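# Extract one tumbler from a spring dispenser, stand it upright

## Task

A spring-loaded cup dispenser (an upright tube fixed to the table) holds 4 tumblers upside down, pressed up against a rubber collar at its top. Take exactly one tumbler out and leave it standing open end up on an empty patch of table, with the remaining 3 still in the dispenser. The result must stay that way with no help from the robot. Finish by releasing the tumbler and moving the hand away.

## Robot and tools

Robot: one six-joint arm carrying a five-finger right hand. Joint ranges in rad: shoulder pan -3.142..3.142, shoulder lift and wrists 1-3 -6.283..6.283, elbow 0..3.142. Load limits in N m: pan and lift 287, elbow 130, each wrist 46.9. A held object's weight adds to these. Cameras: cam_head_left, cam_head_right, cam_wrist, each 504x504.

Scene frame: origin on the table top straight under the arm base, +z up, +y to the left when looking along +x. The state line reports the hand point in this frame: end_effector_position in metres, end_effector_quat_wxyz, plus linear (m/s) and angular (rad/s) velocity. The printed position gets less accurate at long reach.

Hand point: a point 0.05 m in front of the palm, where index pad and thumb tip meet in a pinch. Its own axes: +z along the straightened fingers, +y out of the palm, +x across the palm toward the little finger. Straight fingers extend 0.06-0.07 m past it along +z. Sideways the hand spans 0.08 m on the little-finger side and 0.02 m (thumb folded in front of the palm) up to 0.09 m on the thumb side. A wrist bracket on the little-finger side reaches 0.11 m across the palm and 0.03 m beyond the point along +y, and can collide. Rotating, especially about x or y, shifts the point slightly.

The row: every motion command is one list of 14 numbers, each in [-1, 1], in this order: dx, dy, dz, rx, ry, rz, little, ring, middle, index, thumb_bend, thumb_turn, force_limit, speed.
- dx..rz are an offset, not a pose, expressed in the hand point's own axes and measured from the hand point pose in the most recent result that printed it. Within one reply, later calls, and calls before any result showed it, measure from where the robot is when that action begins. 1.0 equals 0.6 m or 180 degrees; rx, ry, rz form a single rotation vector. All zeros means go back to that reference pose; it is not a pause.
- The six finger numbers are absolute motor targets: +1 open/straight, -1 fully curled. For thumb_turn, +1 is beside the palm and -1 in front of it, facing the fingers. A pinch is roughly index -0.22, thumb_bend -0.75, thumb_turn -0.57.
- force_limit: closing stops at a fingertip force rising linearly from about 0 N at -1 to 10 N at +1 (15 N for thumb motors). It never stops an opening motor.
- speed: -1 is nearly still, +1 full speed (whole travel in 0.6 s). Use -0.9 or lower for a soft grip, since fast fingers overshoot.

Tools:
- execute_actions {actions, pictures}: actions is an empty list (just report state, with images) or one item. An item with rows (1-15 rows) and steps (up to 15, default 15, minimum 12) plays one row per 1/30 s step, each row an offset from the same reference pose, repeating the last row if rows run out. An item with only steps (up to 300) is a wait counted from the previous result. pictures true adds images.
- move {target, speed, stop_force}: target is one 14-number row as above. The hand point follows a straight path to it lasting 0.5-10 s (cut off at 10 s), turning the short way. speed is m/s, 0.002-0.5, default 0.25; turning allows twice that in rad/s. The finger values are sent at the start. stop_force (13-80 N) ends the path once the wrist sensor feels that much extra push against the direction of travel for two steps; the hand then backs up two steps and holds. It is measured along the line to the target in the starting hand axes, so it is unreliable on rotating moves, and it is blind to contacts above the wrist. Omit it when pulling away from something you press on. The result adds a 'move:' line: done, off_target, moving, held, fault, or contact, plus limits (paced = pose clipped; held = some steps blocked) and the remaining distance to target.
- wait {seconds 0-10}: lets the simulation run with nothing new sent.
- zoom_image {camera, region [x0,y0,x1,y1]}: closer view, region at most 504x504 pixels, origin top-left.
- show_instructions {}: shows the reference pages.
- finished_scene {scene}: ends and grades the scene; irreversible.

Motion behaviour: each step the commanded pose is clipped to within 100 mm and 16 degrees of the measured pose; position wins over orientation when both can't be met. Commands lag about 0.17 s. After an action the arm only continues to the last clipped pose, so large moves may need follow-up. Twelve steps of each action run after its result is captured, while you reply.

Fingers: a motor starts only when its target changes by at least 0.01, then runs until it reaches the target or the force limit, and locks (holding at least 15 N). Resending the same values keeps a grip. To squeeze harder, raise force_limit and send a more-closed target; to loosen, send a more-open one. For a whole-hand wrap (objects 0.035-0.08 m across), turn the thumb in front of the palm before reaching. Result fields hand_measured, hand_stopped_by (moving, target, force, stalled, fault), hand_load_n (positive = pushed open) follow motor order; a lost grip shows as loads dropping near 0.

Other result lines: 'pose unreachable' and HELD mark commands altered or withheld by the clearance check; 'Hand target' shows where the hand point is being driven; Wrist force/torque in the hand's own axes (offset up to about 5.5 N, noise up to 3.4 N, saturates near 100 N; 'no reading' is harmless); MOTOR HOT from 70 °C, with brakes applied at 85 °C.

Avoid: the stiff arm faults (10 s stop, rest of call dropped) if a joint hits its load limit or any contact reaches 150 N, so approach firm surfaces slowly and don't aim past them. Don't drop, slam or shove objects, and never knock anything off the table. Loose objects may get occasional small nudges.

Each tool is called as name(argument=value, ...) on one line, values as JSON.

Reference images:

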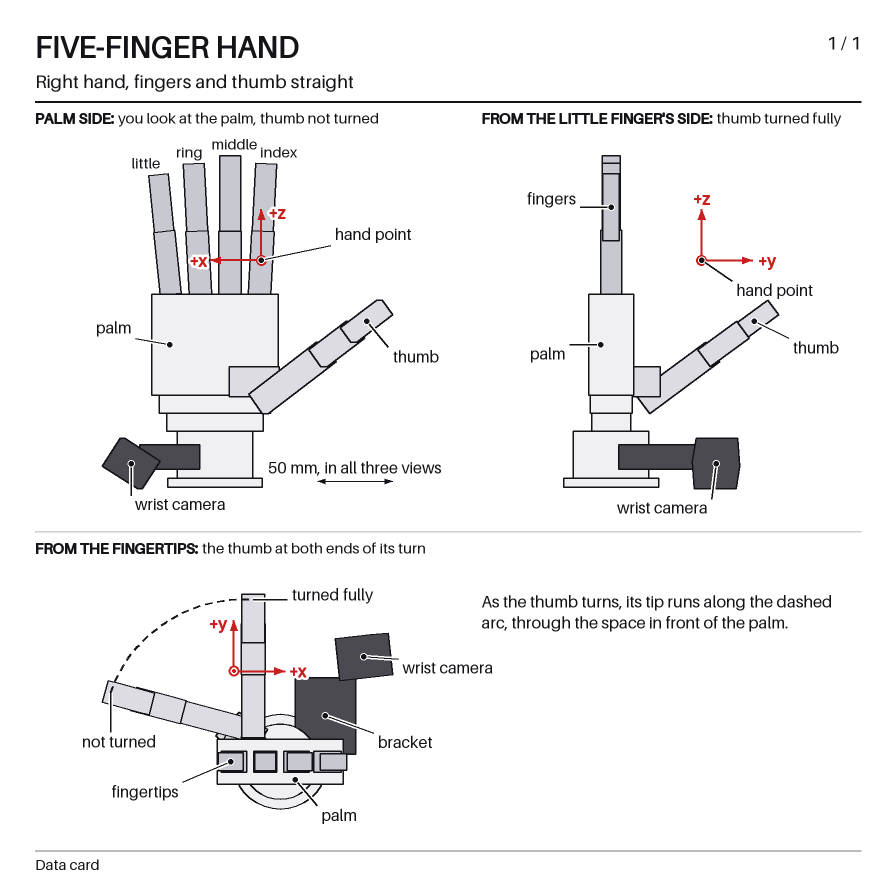

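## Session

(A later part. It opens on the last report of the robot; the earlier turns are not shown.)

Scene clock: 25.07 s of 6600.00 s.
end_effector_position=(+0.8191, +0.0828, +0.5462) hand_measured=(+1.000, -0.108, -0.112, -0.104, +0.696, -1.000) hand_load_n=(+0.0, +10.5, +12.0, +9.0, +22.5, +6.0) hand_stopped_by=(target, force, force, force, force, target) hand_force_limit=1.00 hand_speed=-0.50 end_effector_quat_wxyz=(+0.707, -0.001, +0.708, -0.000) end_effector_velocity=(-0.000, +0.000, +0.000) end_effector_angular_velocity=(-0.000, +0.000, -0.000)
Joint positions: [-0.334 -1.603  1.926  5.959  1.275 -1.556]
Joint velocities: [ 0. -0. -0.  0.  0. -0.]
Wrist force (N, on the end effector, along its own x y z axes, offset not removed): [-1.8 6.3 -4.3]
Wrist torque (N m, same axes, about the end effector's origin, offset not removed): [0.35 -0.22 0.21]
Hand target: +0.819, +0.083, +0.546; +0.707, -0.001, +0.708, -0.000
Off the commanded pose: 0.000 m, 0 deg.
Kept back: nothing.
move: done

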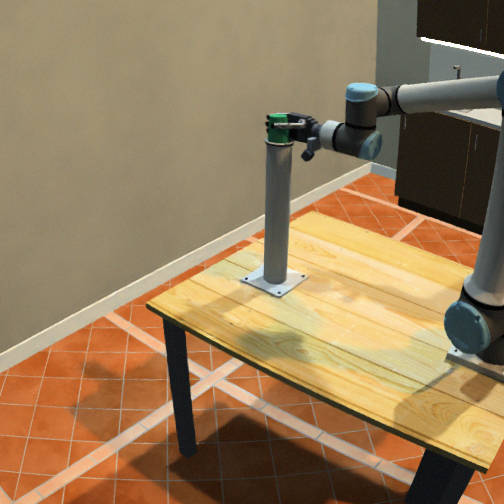

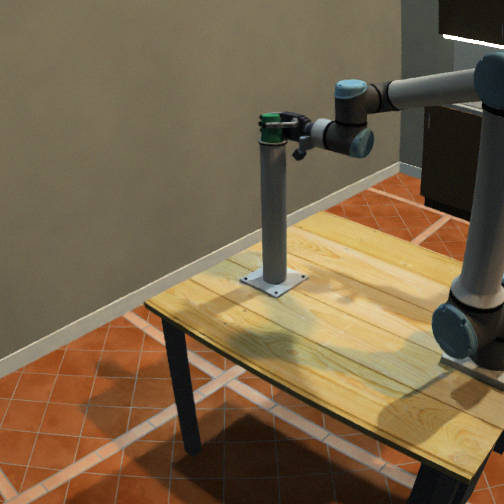

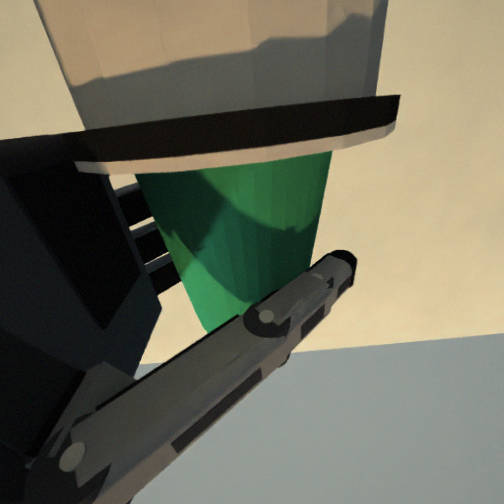

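move(target=[0,0,-0.006,0,0,0,1,0.4,0.4,0.4,1,-1,1,0.3], speed=0.01)

move(target=[0.022,0.003,0,0,0,0,1,0.4,0.4,0.4,1,-1,1,0.3], speed=0.02, stop_force=13)

move(target=[0,0,0,0,0,0,1,-1,-1,-1,-1,-1,1,-0.5])

move(target=[-0.04,0,0,0,0,0,1,-1,-1,-1,-1,-1,1,-0.5], speed=0.02)

zoom_image(camera="cam_head_left", region=[250, 90, 370, 190])

Scene clock: 26.50 s of 6600.00 s.
end_effector_position=(+0.8156, +0.0828, +0.5463) hand_measured=(+1.000, +0.400, +0.400, +0.400, +1.000, -1.000) hand_load_n=(+0.0, +0.0, +0.0, +0.0, +0.0, -0.5) hand_stopped_by=(target, target, target, target, target, target) hand_force_limit=1.00 hand_speed=0.30 end_effector_quat_wxyz=(+0.707, -0.001, +0.708, -0.000) end_effector_velocity=(-0.001, -0.000, +0.000) end_effector_angular_velocity=(-0.000, -0.000, -0.001)
Joint positions: [-0.336 -1.61   1.932  5.959  1.273 -1.556]
Joint velocities: [-0.001 -0.003  0.002  0.001  0.    -0.   ]
Wrist force (N, on the end effector, along its own x y z axes, offset not removed): [-0.1 2.2 -1.3]
Wrist torque (N m, same axes, about the end effector's origin, offset not removed): [0.41 0.14 0.05]
Hand target: +0.815, +0.083, +0.546; +0.707, -0.001, +0.708, -0.000
Off the commanded pose: 0.000 m, 0 deg.
Kept back: nothing.
move: done

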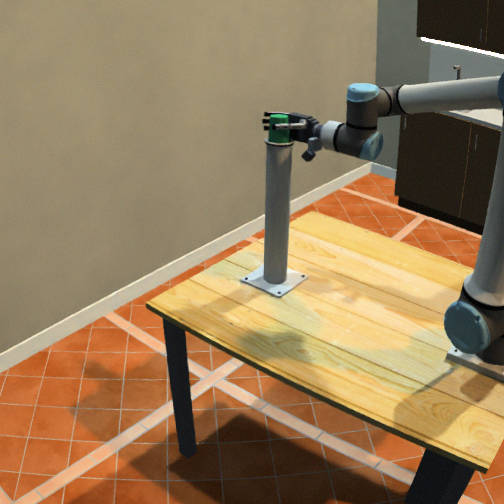

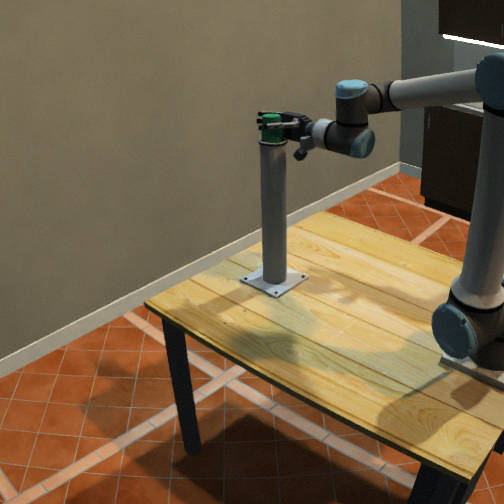

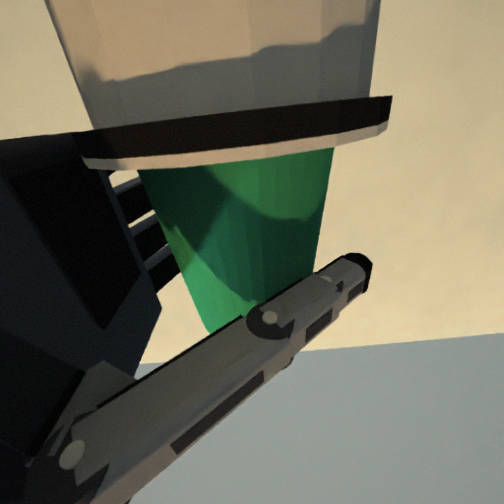

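Scene clock: 27.47 s of 6600.00 s.
end_effector_position=(+0.8156, +0.0845, +0.5332) hand_measured=(+1.000, +0.400, +0.400, +0.400, +1.000, -1.000) hand_load_n=(+0.0, +0.0, +0.0, +0.0, +0.0, +0.5) hand_stopped_by=(target, target, target, target, target, target) hand_force_limit=1.00 hand_speed=0.30 end_effector_quat_wxyz=(+0.707, -0.001, +0.708, -0.000) end_effector_velocity=(+0.000, -0.000, -0.001) end_effector_angular_velocity=(+0.001, -0.000, -0.001)
Joint positions: [-0.332 -1.602  1.949  5.935  1.276 -1.556]
Joint velocities: [-0.     0.001  0.002 -0.003  0.001  0.001]
Wrist force (N, on the end effector, along its own x y z axes, offset not removed): [1.7 1.8 0.3]
Wrist torque (N m, same axes, about the end effector's origin, offset not removed): [0.16 -0.31 0.13]
Hand target: +0.816, +0.085, +0.533; +0.707, -0.001, +0.708, -0.000
Off the commanded pose: 0.000 m, 0 deg.
Kept back: nothing.
move: done

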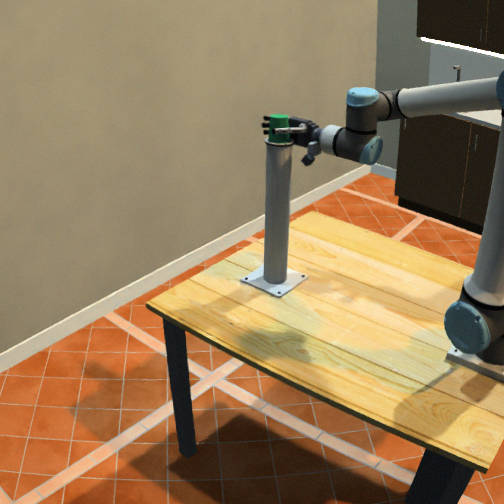

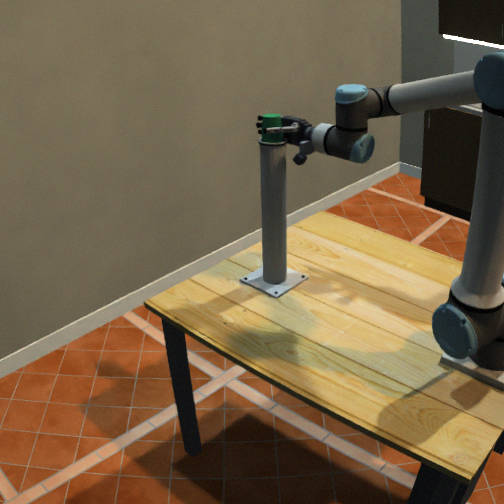

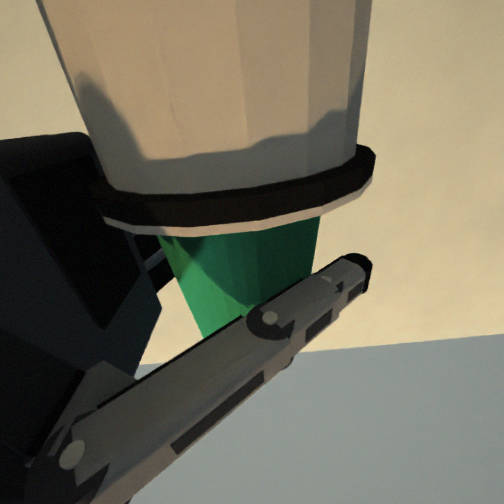

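Scene clock: 28.37 s of 6600.00 s.
end_effector_position=(+0.8156, +0.0845, +0.5331) hand_measured=(+1.000, -0.086, -0.092, -0.106, +0.716, -1.000) hand_load_n=(+0.0, +10.0, +9.0, +11.5, +18.5, +1.5) hand_stopped_by=(target, force, force, force, force, target) hand_force_limit=1.00 hand_speed=-0.50 end_effector_quat_wxyz=(+0.707, -0.001, +0.708, -0.000) end_effector_velocity=(+0.000, -0.001, +0.001) end_effector_angular_velocity=(-0.001, -0.001, -0.002)
Joint positions: [-0.332 -1.602  1.949  5.935  1.276 -1.556]
Joint velocities: [-0.001 -0.    -0.001 -0.     0.001 -0.   ]
Wrist force (N, on the end effector, along its own x y z axes, offset not removed): [0.4 2.5 1.0]
Wrist torque (N m, same axes, about the end effector's origin, offset not removed): [0.50 -0.37 0.07]
Hand target: +0.816, +0.085, +0.533; +0.707, -0.001, +0.708, -0.000
Off the commanded pose: 0.000 m, 0 deg.
Kept back: nothing.
move: done

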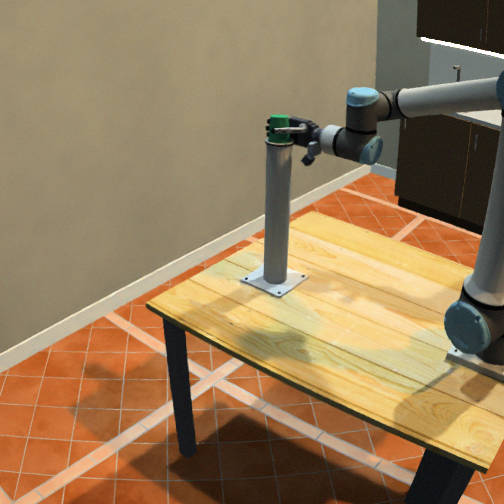

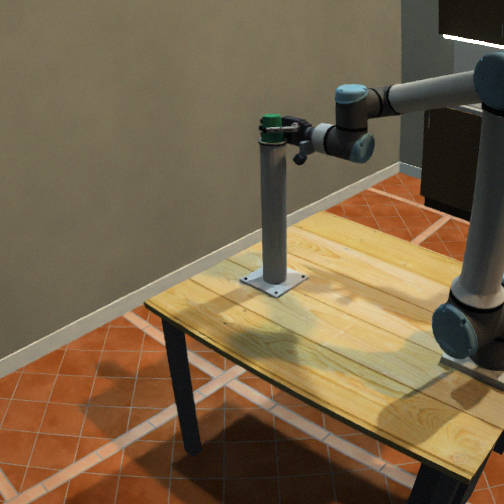

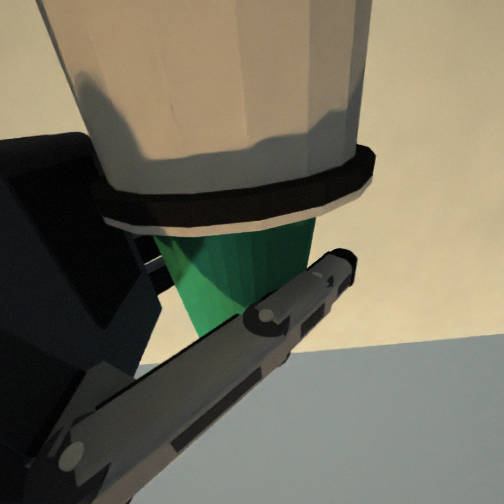

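Scene clock: 29.87 s of 6600.00 s.
end_effector_position=(+0.8156, +0.0845, +0.5570) hand_measured=(+1.000, -0.086, -0.092, -0.106, +0.716, -1.000) hand_load_n=(+0.0, +10.5, +8.5, +11.0, +19.0, +0.5) hand_stopped_by=(target, force, force, force, force, target) hand_force_limit=1.00 hand_speed=-0.50 end_effector_quat_wxyz=(+0.707, -0.001, +0.708, -0.000) end_effector_velocity=(+0.000, -0.000, +0.001) end_effector_angular_velocity=(+0.000, -0.000, -0.000)
Joint positions: [-0.333 -1.615  1.917  5.979  1.276 -1.556]
Joint velocities: [-0.    -0.    -0.002  0.002 -0.     0.   ]
Wrist force (N, on the end effector, along its own x y z axes, offset not removed): [8.4 1.5 0.5]
Wrist torque (N m, same axes, about the end effector's origin, offset not removed): [0.29 -0.46 0.07]
Hand target: +0.816, +0.085, +0.557; +0.707, -0.001, +0.708, -0.000
Off the commanded pose: 0.000 m, 0 deg.
Kept back: nothing.
move: done

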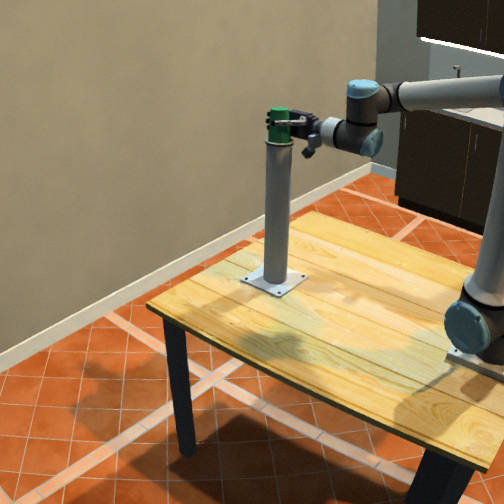

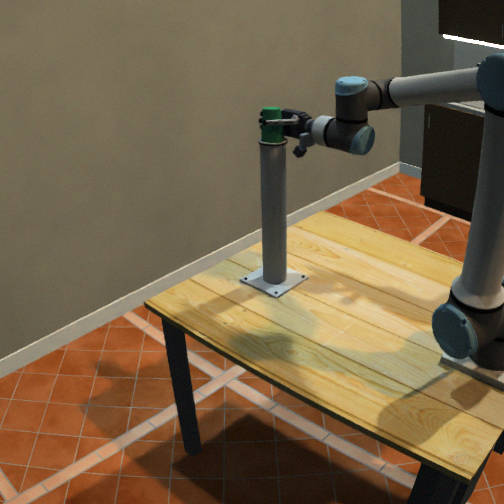

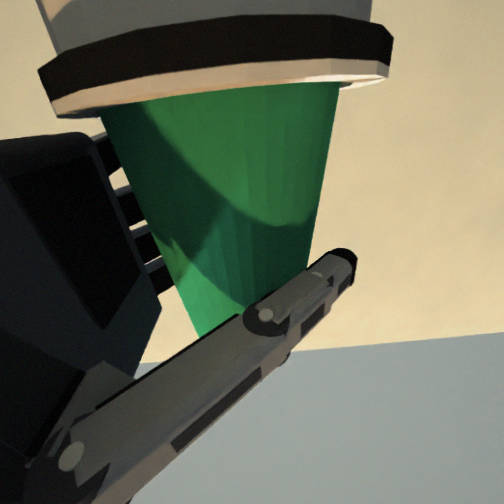

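Region (250, 90, 370, 190) of cam_head_left's 504x504 image, scaled by 4.200, with more detail than that image has.

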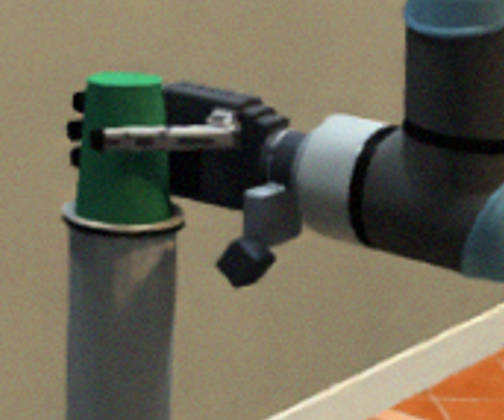

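Coming up. Continue.

move(target=[-0.07,0,0,0,0,0,1,-1,-1,-1,-1,-1,1,-0.5], speed=0.02)

zoom_image(camera="cam_head_left", region=[240, 60, 360, 160])

Scene clock: 32.63 s of 6600.00 s.
end_effector_position=(+0.8156, +0.0845, +0.5989) hand_measured=(+1.000, -0.086, -0.092, -0.106, +0.716, -1.000) hand_load_n=(+0.0, +9.0, +8.5, +12.0, +18.5, +3.5) hand_stopped_by=(target, force, force, force, force, target) hand_force_limit=1.00 hand_speed=-0.50 end_effector_quat_wxyz=(+0.707, -0.001, +0.708, -0.000) end_effector_velocity=(+0.000, -0.001, +0.001) end_effector_angular_velocity=(-0.000, +0.000, -0.002)
Joint positions: [-0.334 -1.634  1.859  6.056  1.274 -1.556]
Joint velocities: [-0.001 -0.    -0.001  0.002  0.001 -0.   ]
Wrist force (N, on the end effector, along its own x y z axes, offset not removed): [2.0 3.8 0.3]
Wrist torque (N m, same axes, about the end effector's origin, offset not removed): [0.52 -0.20 0.16]
Hand target: +0.816, +0.085, +0.599; +0.707, -0.001, +0.708, -0.000
Off the commanded pose: 0.000 m, 0 deg.
Kept back: nothing.
move: done

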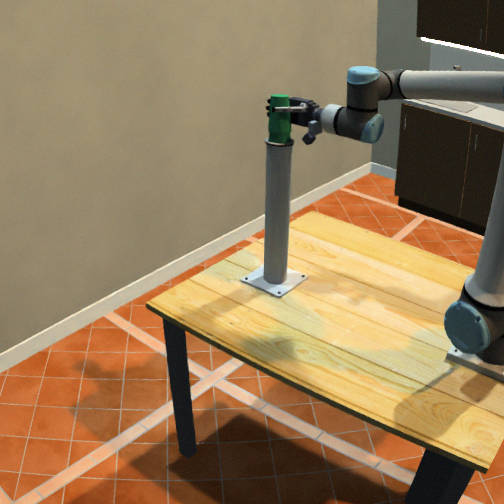

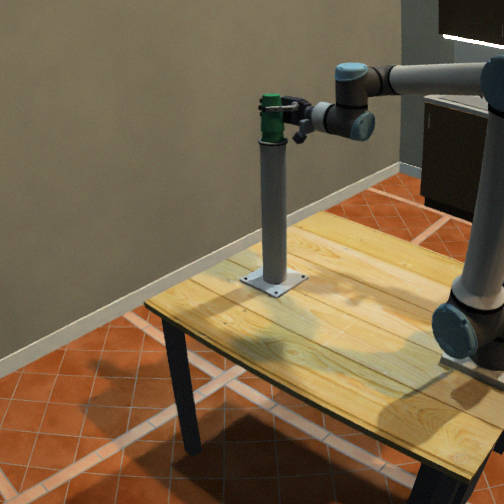

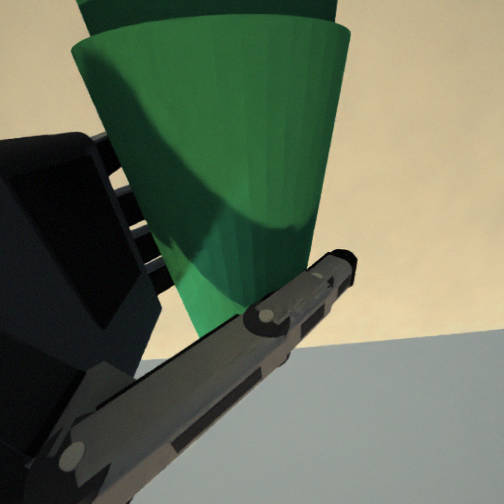

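Region (240, 60, 360, 160) of cam_head_left's 504x504 image, scaled by 4.200, with more detail than that image has.

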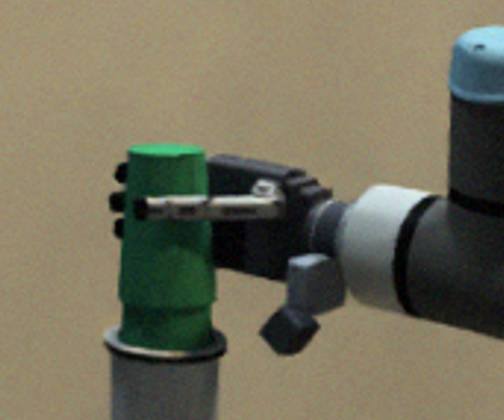

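move(target=[-0.14,0,0,0,0,0,1,-1,-1,-1,-1,-1,1,-0.5], speed=0.05)

Scene clock: 34.90 s of 6600.00 s.
end_effector_position=(+0.8157, +0.0845, +0.6828) hand_measured=(+1.000, -0.086, -0.092, -0.106, +0.716, -1.000) hand_load_n=(+0.0, +9.0, +8.5, +12.0, +18.5, +3.5) hand_stopped_by=(target, force, force, force, force, target) hand_force_limit=1.00 hand_speed=-0.50 end_effector_quat_wxyz=(+0.707, -0.001, +0.708, -0.000) end_effector_velocity=(+0.000, +0.000, +0.002) end_effector_angular_velocity=(-0.001, -0.000, +0.001)
Joint positions: [-0.337 -1.656  1.73   6.207  1.272 -1.555]
Joint velocities: [-0.    -0.    -0.003  0.002 -0.001 -0.001]
Wrist force (N, on the end effector, along its own x y z axes, offset not removed): [-0.5 2.1 1.0]
Wrist torque (N m, same axes, about the end effector's origin, offset not removed): [0.29 0.13 -0.03]
Hand target: +0.816, +0.085, +0.683; +0.707, -0.001, +0.708, -0.000
Off the commanded pose: 0.000 m, 0 deg.
Kept back: nothing.
move: done

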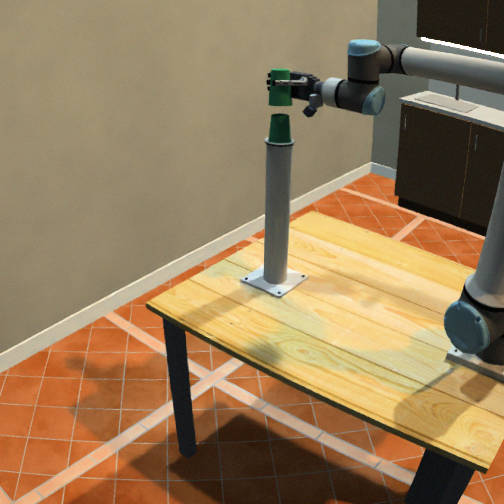

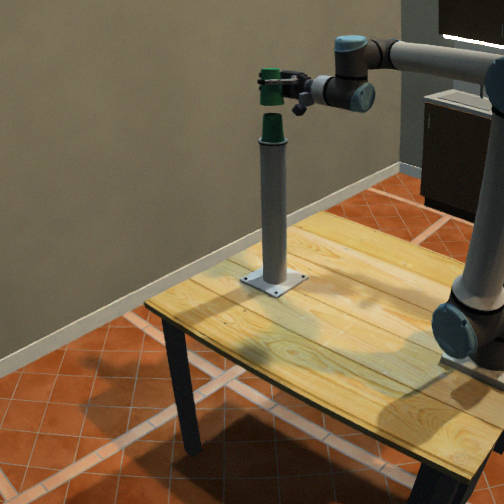

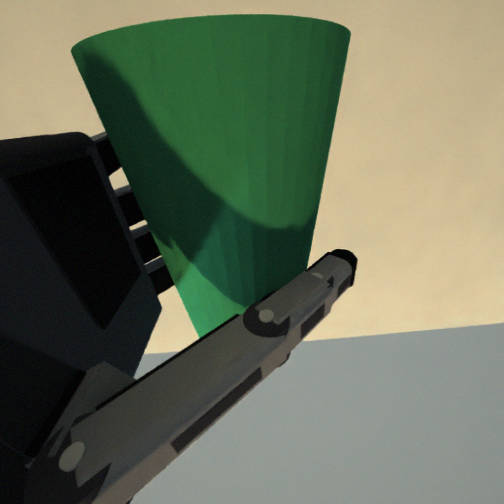

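move(target=[0.05,0.3,-0.25,0,0,0.5,1,-1,-1,-1,-1,-1,1,-0.5], speed=0.35)

move(target=[0.03,-0.97,-0.02,0,0,0.5,1,-1,-1,-1,-1,-1,1,-0.5], speed=0.3)

Scene clock: 38.53 s of 6600.00 s.
end_effector_position=(+0.6660, +0.2646, +0.6533) hand_measured=(+1.000, -0.086, -0.092, -0.106, +0.716, -1.000) hand_load_n=(+0.0, +9.0, +8.5, +12.0, +18.5, +4.0) hand_stopped_by=(target, force, force, force, force, target) hand_force_limit=1.00 hand_speed=-0.50 end_effector_quat_wxyz=(+0.500, +0.500, +0.501, +0.499) end_effector_velocity=(-0.001, +0.001, -0.000) end_effector_angular_velocity=(+0.009, +0.002, -0.002)
Joint positions: [ 0.222 -1.747  1.906  6.122  1.83   0.014]
Joint velocities: [ 0.005  0.002 -0.002  0.002  0.007  0.01 ]
Wrist force (N, on the end effector, along its own x y z axes, offset not removed): [-1.4 2.6 -0.3]
Wrist torque (N m, same axes, about the end effector's origin, offset not removed): [0.53 0.21 0.01]
Hand target: +0.666, +0.265, +0.653; +0.500, +0.500, +0.501, +0.500
Off the commanded pose: 0.001 m, 0 deg.
Kept back: nothing.
move: done

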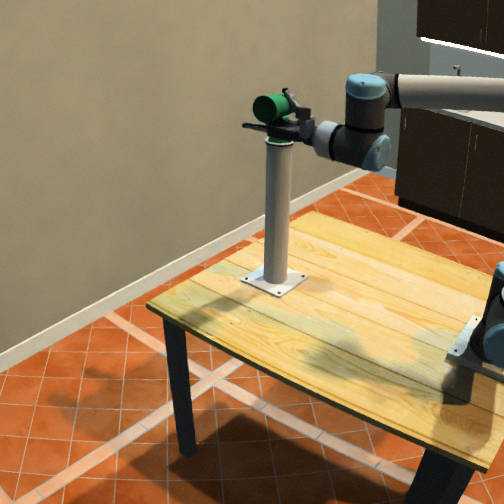

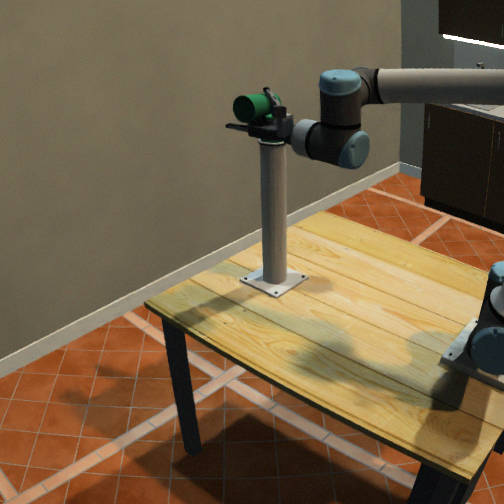

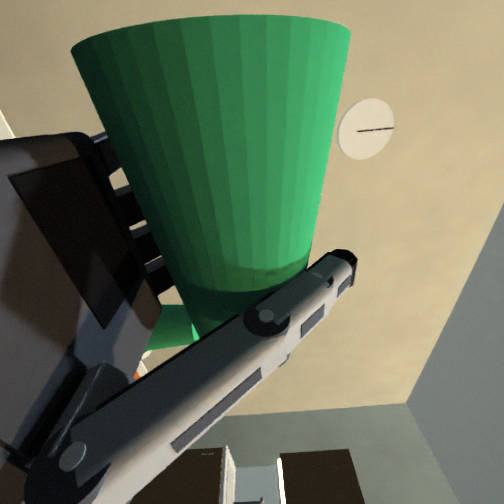

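Scene clock: 41.73 s of 6600.00 s.
end_effector_position=(+0.6536, +0.2825, +0.0712) hand_measured=(+1.000, -0.086, -0.092, -0.106, +0.716, -1.000) hand_load_n=(+0.0, +8.5, +8.5, +12.5, +18.5, +4.0) hand_stopped_by=(target, force, force, force, force, target) hand_force_limit=1.00 hand_speed=-0.50 end_effector_quat_wxyz=(+0.000, +0.708, +0.001, +0.707) end_effector_velocity=(+0.000, +0.000, -0.001) end_effector_angular_velocity=(+0.005, -0.001, +0.000)
Joint positions: [ 0.34  -1.118  2.3    5.1    1.949  1.584]
Joint velocities: [-0.     0.003  0.    -0.005 -0.001  0.004]
Wrist force (N, on the end effector, along its own x y z axes, offset not removed): [1.3 2.6 -0.4]
Wrist torque (N m, same axes, about the end effector's origin, offset not removed): [0.49 -0.21 0.21]
Hand target: +0.654, +0.283, +0.071; +0.000, +0.708, +0.001, +0.707
Off the commanded pose: 0.001 m, 0 deg.
Kept back: nothing.
move: done

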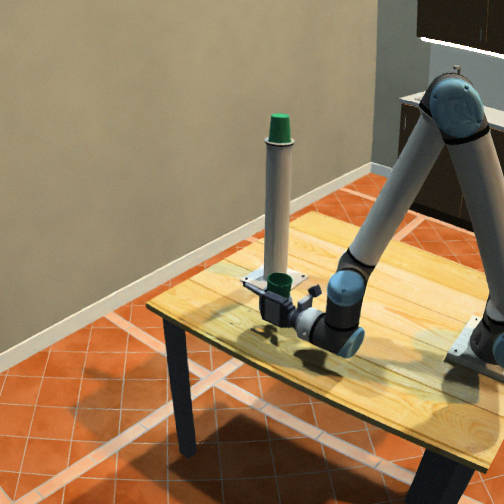

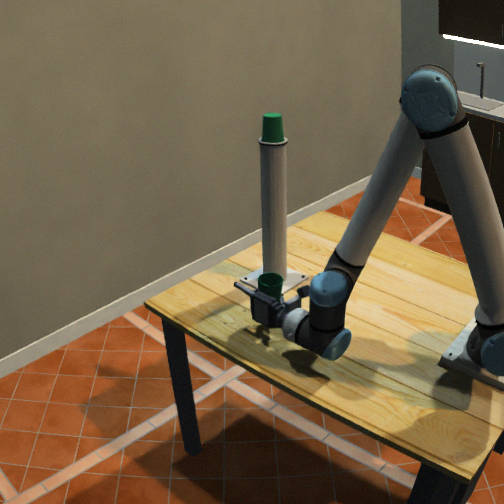

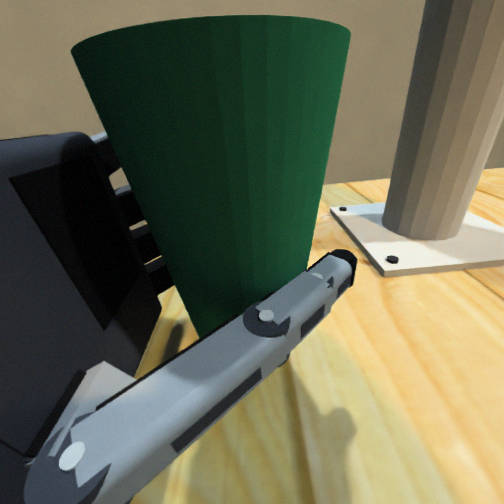

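move(target=[-0.06,0,0,0,-0.017,0,1,-1,-1,-1,-1,-1,1,-0.5], speed=0.05)

move(target=[-0.04,0,0,0,0,0,1,-1,-1,-1,-1,-1,1,-0.5], speed=0.01, stop_force=13)

Scene clock: 43.43 s of 6600.00 s.
end_effector_position=(+0.6535, +0.2825, +0.0352) hand_measured=(+1.000, -0.086, -0.092, -0.106, +0.716, -1.000) hand_load_n=(+0.0, +8.5, +8.5, +12.5, +18.5, +4.0) hand_stopped_by=(target, force, force, force, force, target) hand_force_limit=1.00 hand_speed=-0.50 end_effector_quat_wxyz=(+0.000, +0.726, +0.001, +0.688) end_effector_velocity=(-0.000, +0.000, -0.001) end_effector_angular_velocity=(+0.000, +0.001, +0.001)
Joint positions: [ 0.339 -1.067  2.285  5.121  1.947  1.605]
Joint velocities: [0.001 0.001 0.    0.    0.    0.001]
Wrist force (N, on the end effector, along its own x y z axes, offset not removed): [-0.3 3.5 -0.7]
Wrist torque (N m, same axes, about the end effector's origin, offset not removed): [0.62 0.08 0.13]
Hand target: +0.654, +0.283, +0.035; +0.000, +0.726, +0.001, +0.687
Off the commanded pose: 0.000 m, 0 deg.
Kept back: nothing.
move: done

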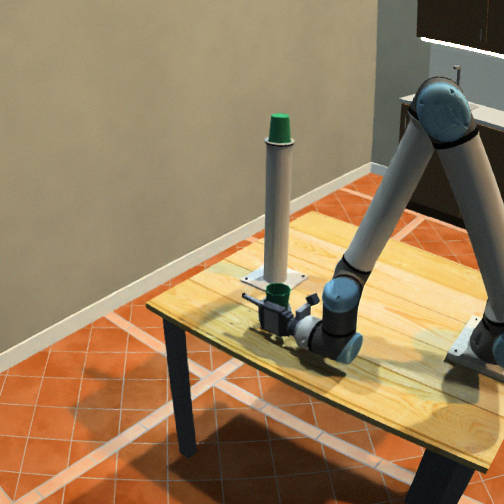

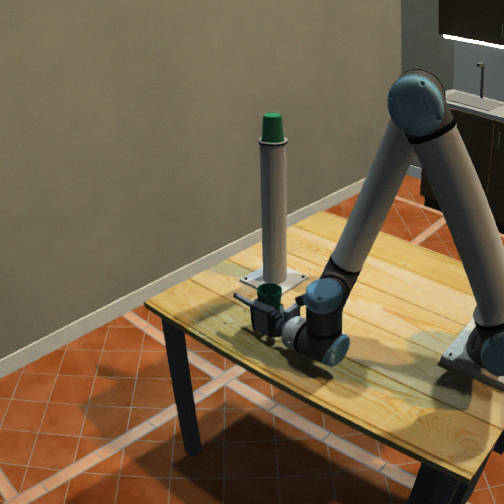

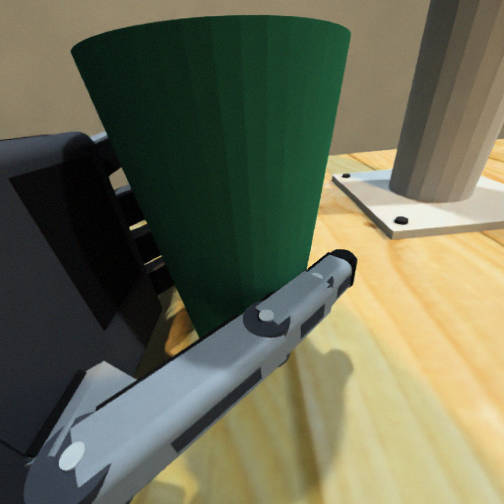

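Scene clock: 45.00 s of 6600.00 s.
end_effector_position=(+0.6529, +0.2826, +0.0235) hand_measured=(+1.000, -0.086, -0.092, -0.106, +0.716, -1.000) hand_load_n=(+0.0, +9.5, +8.5, +11.5, +18.0, -1.0) hand_stopped_by=(target, force, force, force, force, target) hand_force_limit=1.00 hand_speed=-0.50 end_effector_quat_wxyz=(+0.000, +0.726, +0.001, +0.688) end_effector_velocity=(+0.001, +0.000, +0.003) end_effector_angular_velocity=(-0.000, +0.001, -0.000)
Joint positions: [ 0.34  -1.043  2.285  5.096  1.947  1.605]
Joint velocities: [-0.001 -0.006 -0.002  0.009 -0.     0.   ]
Wrist force (N, on the end effector, along its own x y z axes, offset not removed): [11.4 -0.7 0.0]
Wrist torque (N m, same axes, about the end effector's origin, offset not removed): [0.54 -0.07 -0.05]
Hand target: +0.653, +0.283, +0.024; +0.000, +0.726, +0.001, +0.688
Off the commanded pose: 0.012 m, 0 deg.
Kept back: nothing.
move: contact

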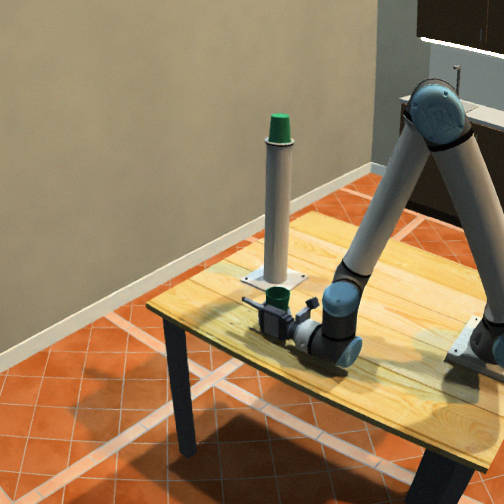

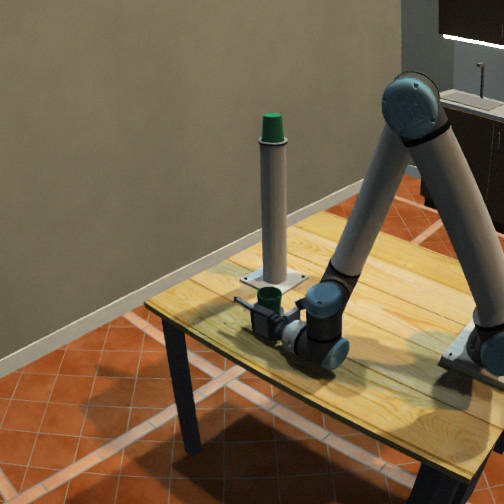

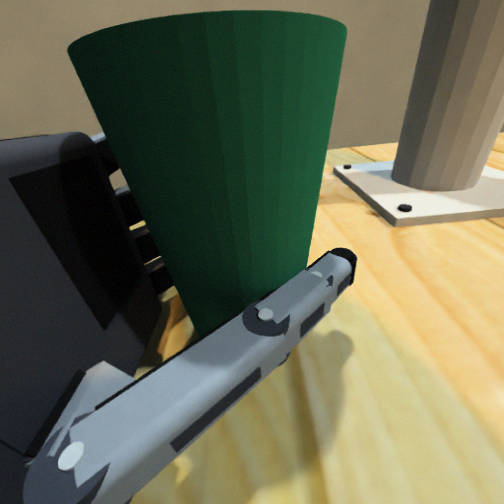

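move(target=[0,0,0,0,0,0,1,1,1,1,1,-1,1,-0.6])

move(target=[0.05,-0.06,-0.22,0,0,0,1,1,1,1,1,-1,1,-0.6], speed=0.12)

Scene clock: 47.23 s of 6600.00 s.
end_effector_position=(+0.6529, +0.2826, +0.0235) hand_measured=(+1.000, +1.000, +1.000, +1.000, +1.000, -1.000) hand_load_n=(+0.0, +0.0, +0.0, +0.0, +0.0, +0.0) hand_stopped_by=(target, target, target, target, target, target) hand_force_limit=1.00 hand_speed=-0.60 end_effector_quat_wxyz=(+0.000, +0.726, +0.001, +0.688) end_effector_velocity=(+0.000, +0.000, +0.000) end_effector_angular_velocity=(+0.000, -0.001, +0.000)
Joint positions: [ 0.34  -1.043  2.285  5.096  1.947  1.605]
Joint velocities: [ 0.     0.    -0.001 -0.    -0.     0.   ]
Wrist force (N, on the end effector, along its own x y z axes, offset not removed): [0.5 3.6 0.6]
Wrist torque (N m, same axes, about the end effector's origin, offset not removed): [0.55 -0.05 0.12]
Hand target: +0.653, +0.283, +0.023; +0.000, +0.726, +0.001, +0.688
Off the commanded pose: 0.000 m, 0 deg.
Kept back: nothing.
move: done

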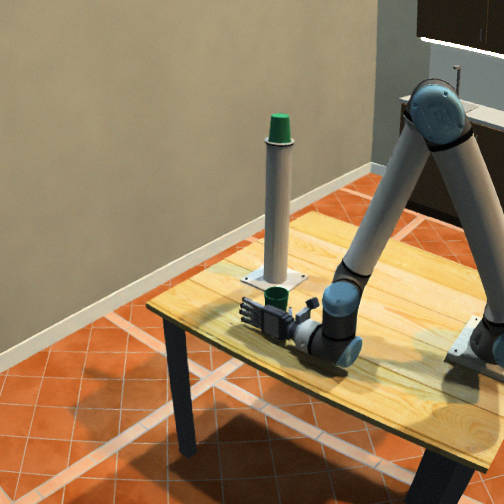

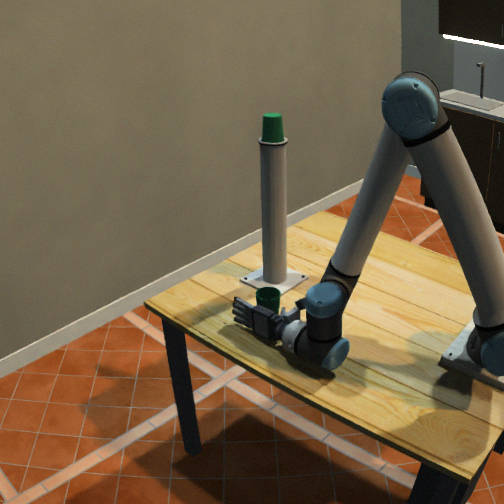

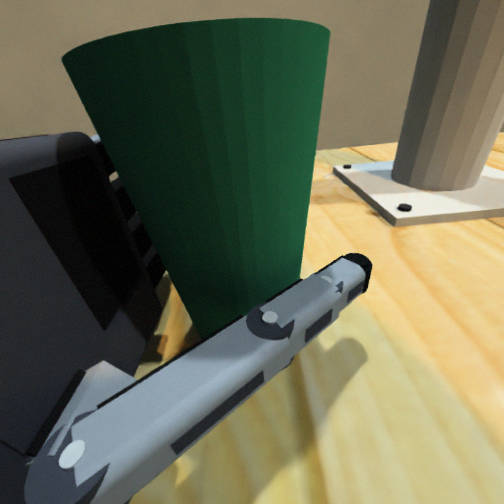

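Scene clock: 48.87 s of 6600.00 s.
end_effector_position=(+0.5228, +0.3187, +0.0605) hand_measured=(+1.000, +1.000, +1.000, +1.000, +1.000, -1.000) hand_load_n=(+0.0, +0.0, +0.0, +0.0, +0.0, +0.0) hand_stopped_by=(target, target, target, target, target, target) hand_force_limit=1.00 hand_speed=-0.60 end_effector_quat_wxyz=(+0.000, +0.726, +0.001, +0.688) end_effector_velocity=(-0.001, +0.001, +0.001) end_effector_angular_velocity=(+0.001, -0.001, -0.000)
Joint positions: [ 0.542 -1.171  2.401  5.114  2.149  1.619]
Joint velocities: [ 0.003 -0.002  0.     0.001  0.004  0.001]
Wrist force (N, on the end effector, along its own x y z axes, offset not removed): [2.1 0.9 -0.1]
Wrist torque (N m, same axes, about the end effector's origin, offset not removed): [0.22 -0.27 0.18]
Hand target: +0.523, +0.319, +0.061; +0.000, +0.726, +0.001, +0.688
Off the commanded pose: 0.000 m, 0 deg.
Kept back: nothing.
move: done

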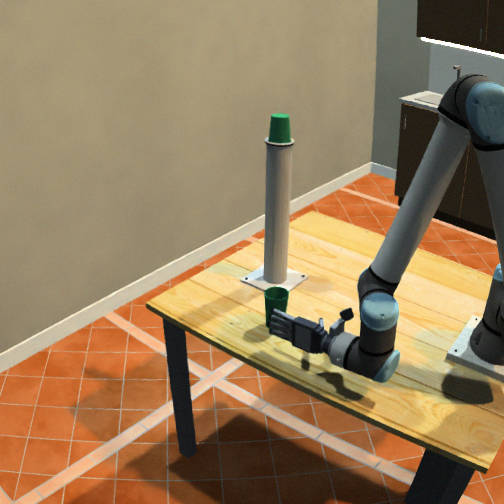

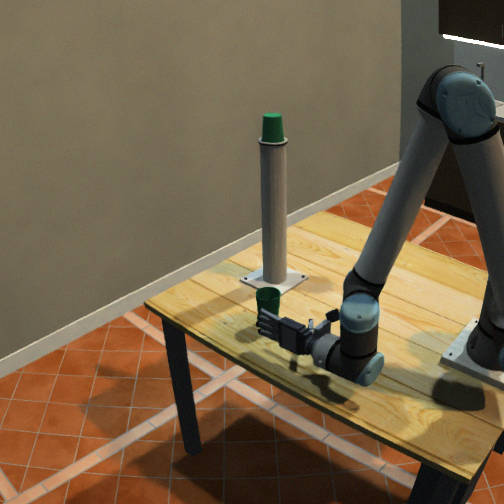

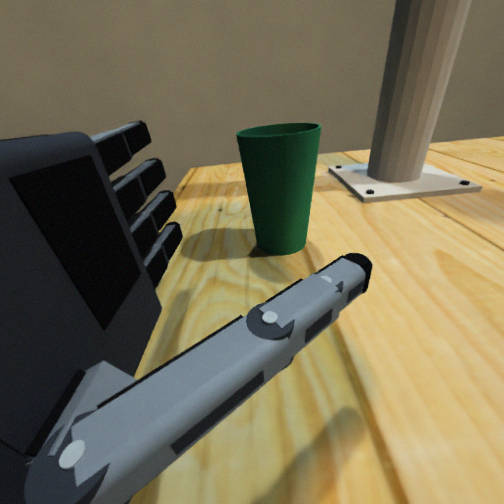

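move(target=[0.3,-0.05,-0.1,0,0,0,1,1,1,1,1,-1,1,-0.6])

finished_scene(scene=1)

Scene clock: 50.53 s of 6600.00 s.
end_effector_position=(+0.4726, +0.3488, +0.2436) hand_measured=(+1.000, +1.000, +1.000, +1.000, +1.000, -1.000) hand_load_n=(+0.0, +0.0, +0.0, +0.0, +0.0, +0.0) hand_stopped_by=(target, target, target, target, target, target) hand_force_limit=1.00 hand_speed=-0.60 end_effector_quat_wxyz=(+0.000, +0.726, +0.001, +0.688) end_effector_velocity=(-0.001, +0.000, +0.002) end_effector_angular_velocity=(-0.000, +0.002, +0.000)
Joint positions: [ 0.666 -1.534  2.317  5.567  2.273  1.628]
Joint velocities: [ 0.001 -0.003 -0.002  0.008  0.001  0.002]
Wrist force (N, on the end effector, along its own x y z axes, offset not removed): [0.6 3.1 0.3]
Wrist torque (N m, same axes, about the end effector's origin, offset not removed): [0.48 0.02 0.15]
Hand target: +0.473, +0.349, +0.244; +0.000, +0.726, +0.001, +0.688
Off the commanded pose: 0.000 m, 0 deg.
Kept back: nothing.
move: done

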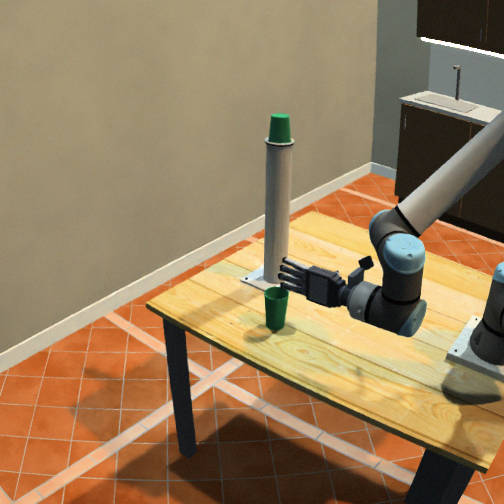

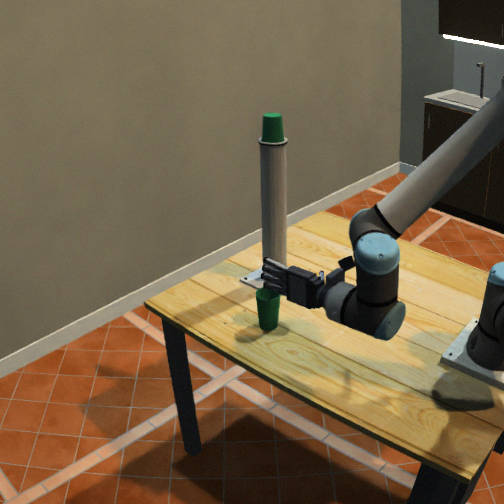

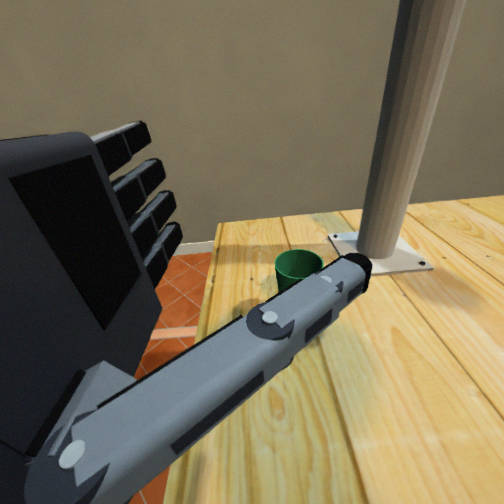

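The scene is finished: the task was done.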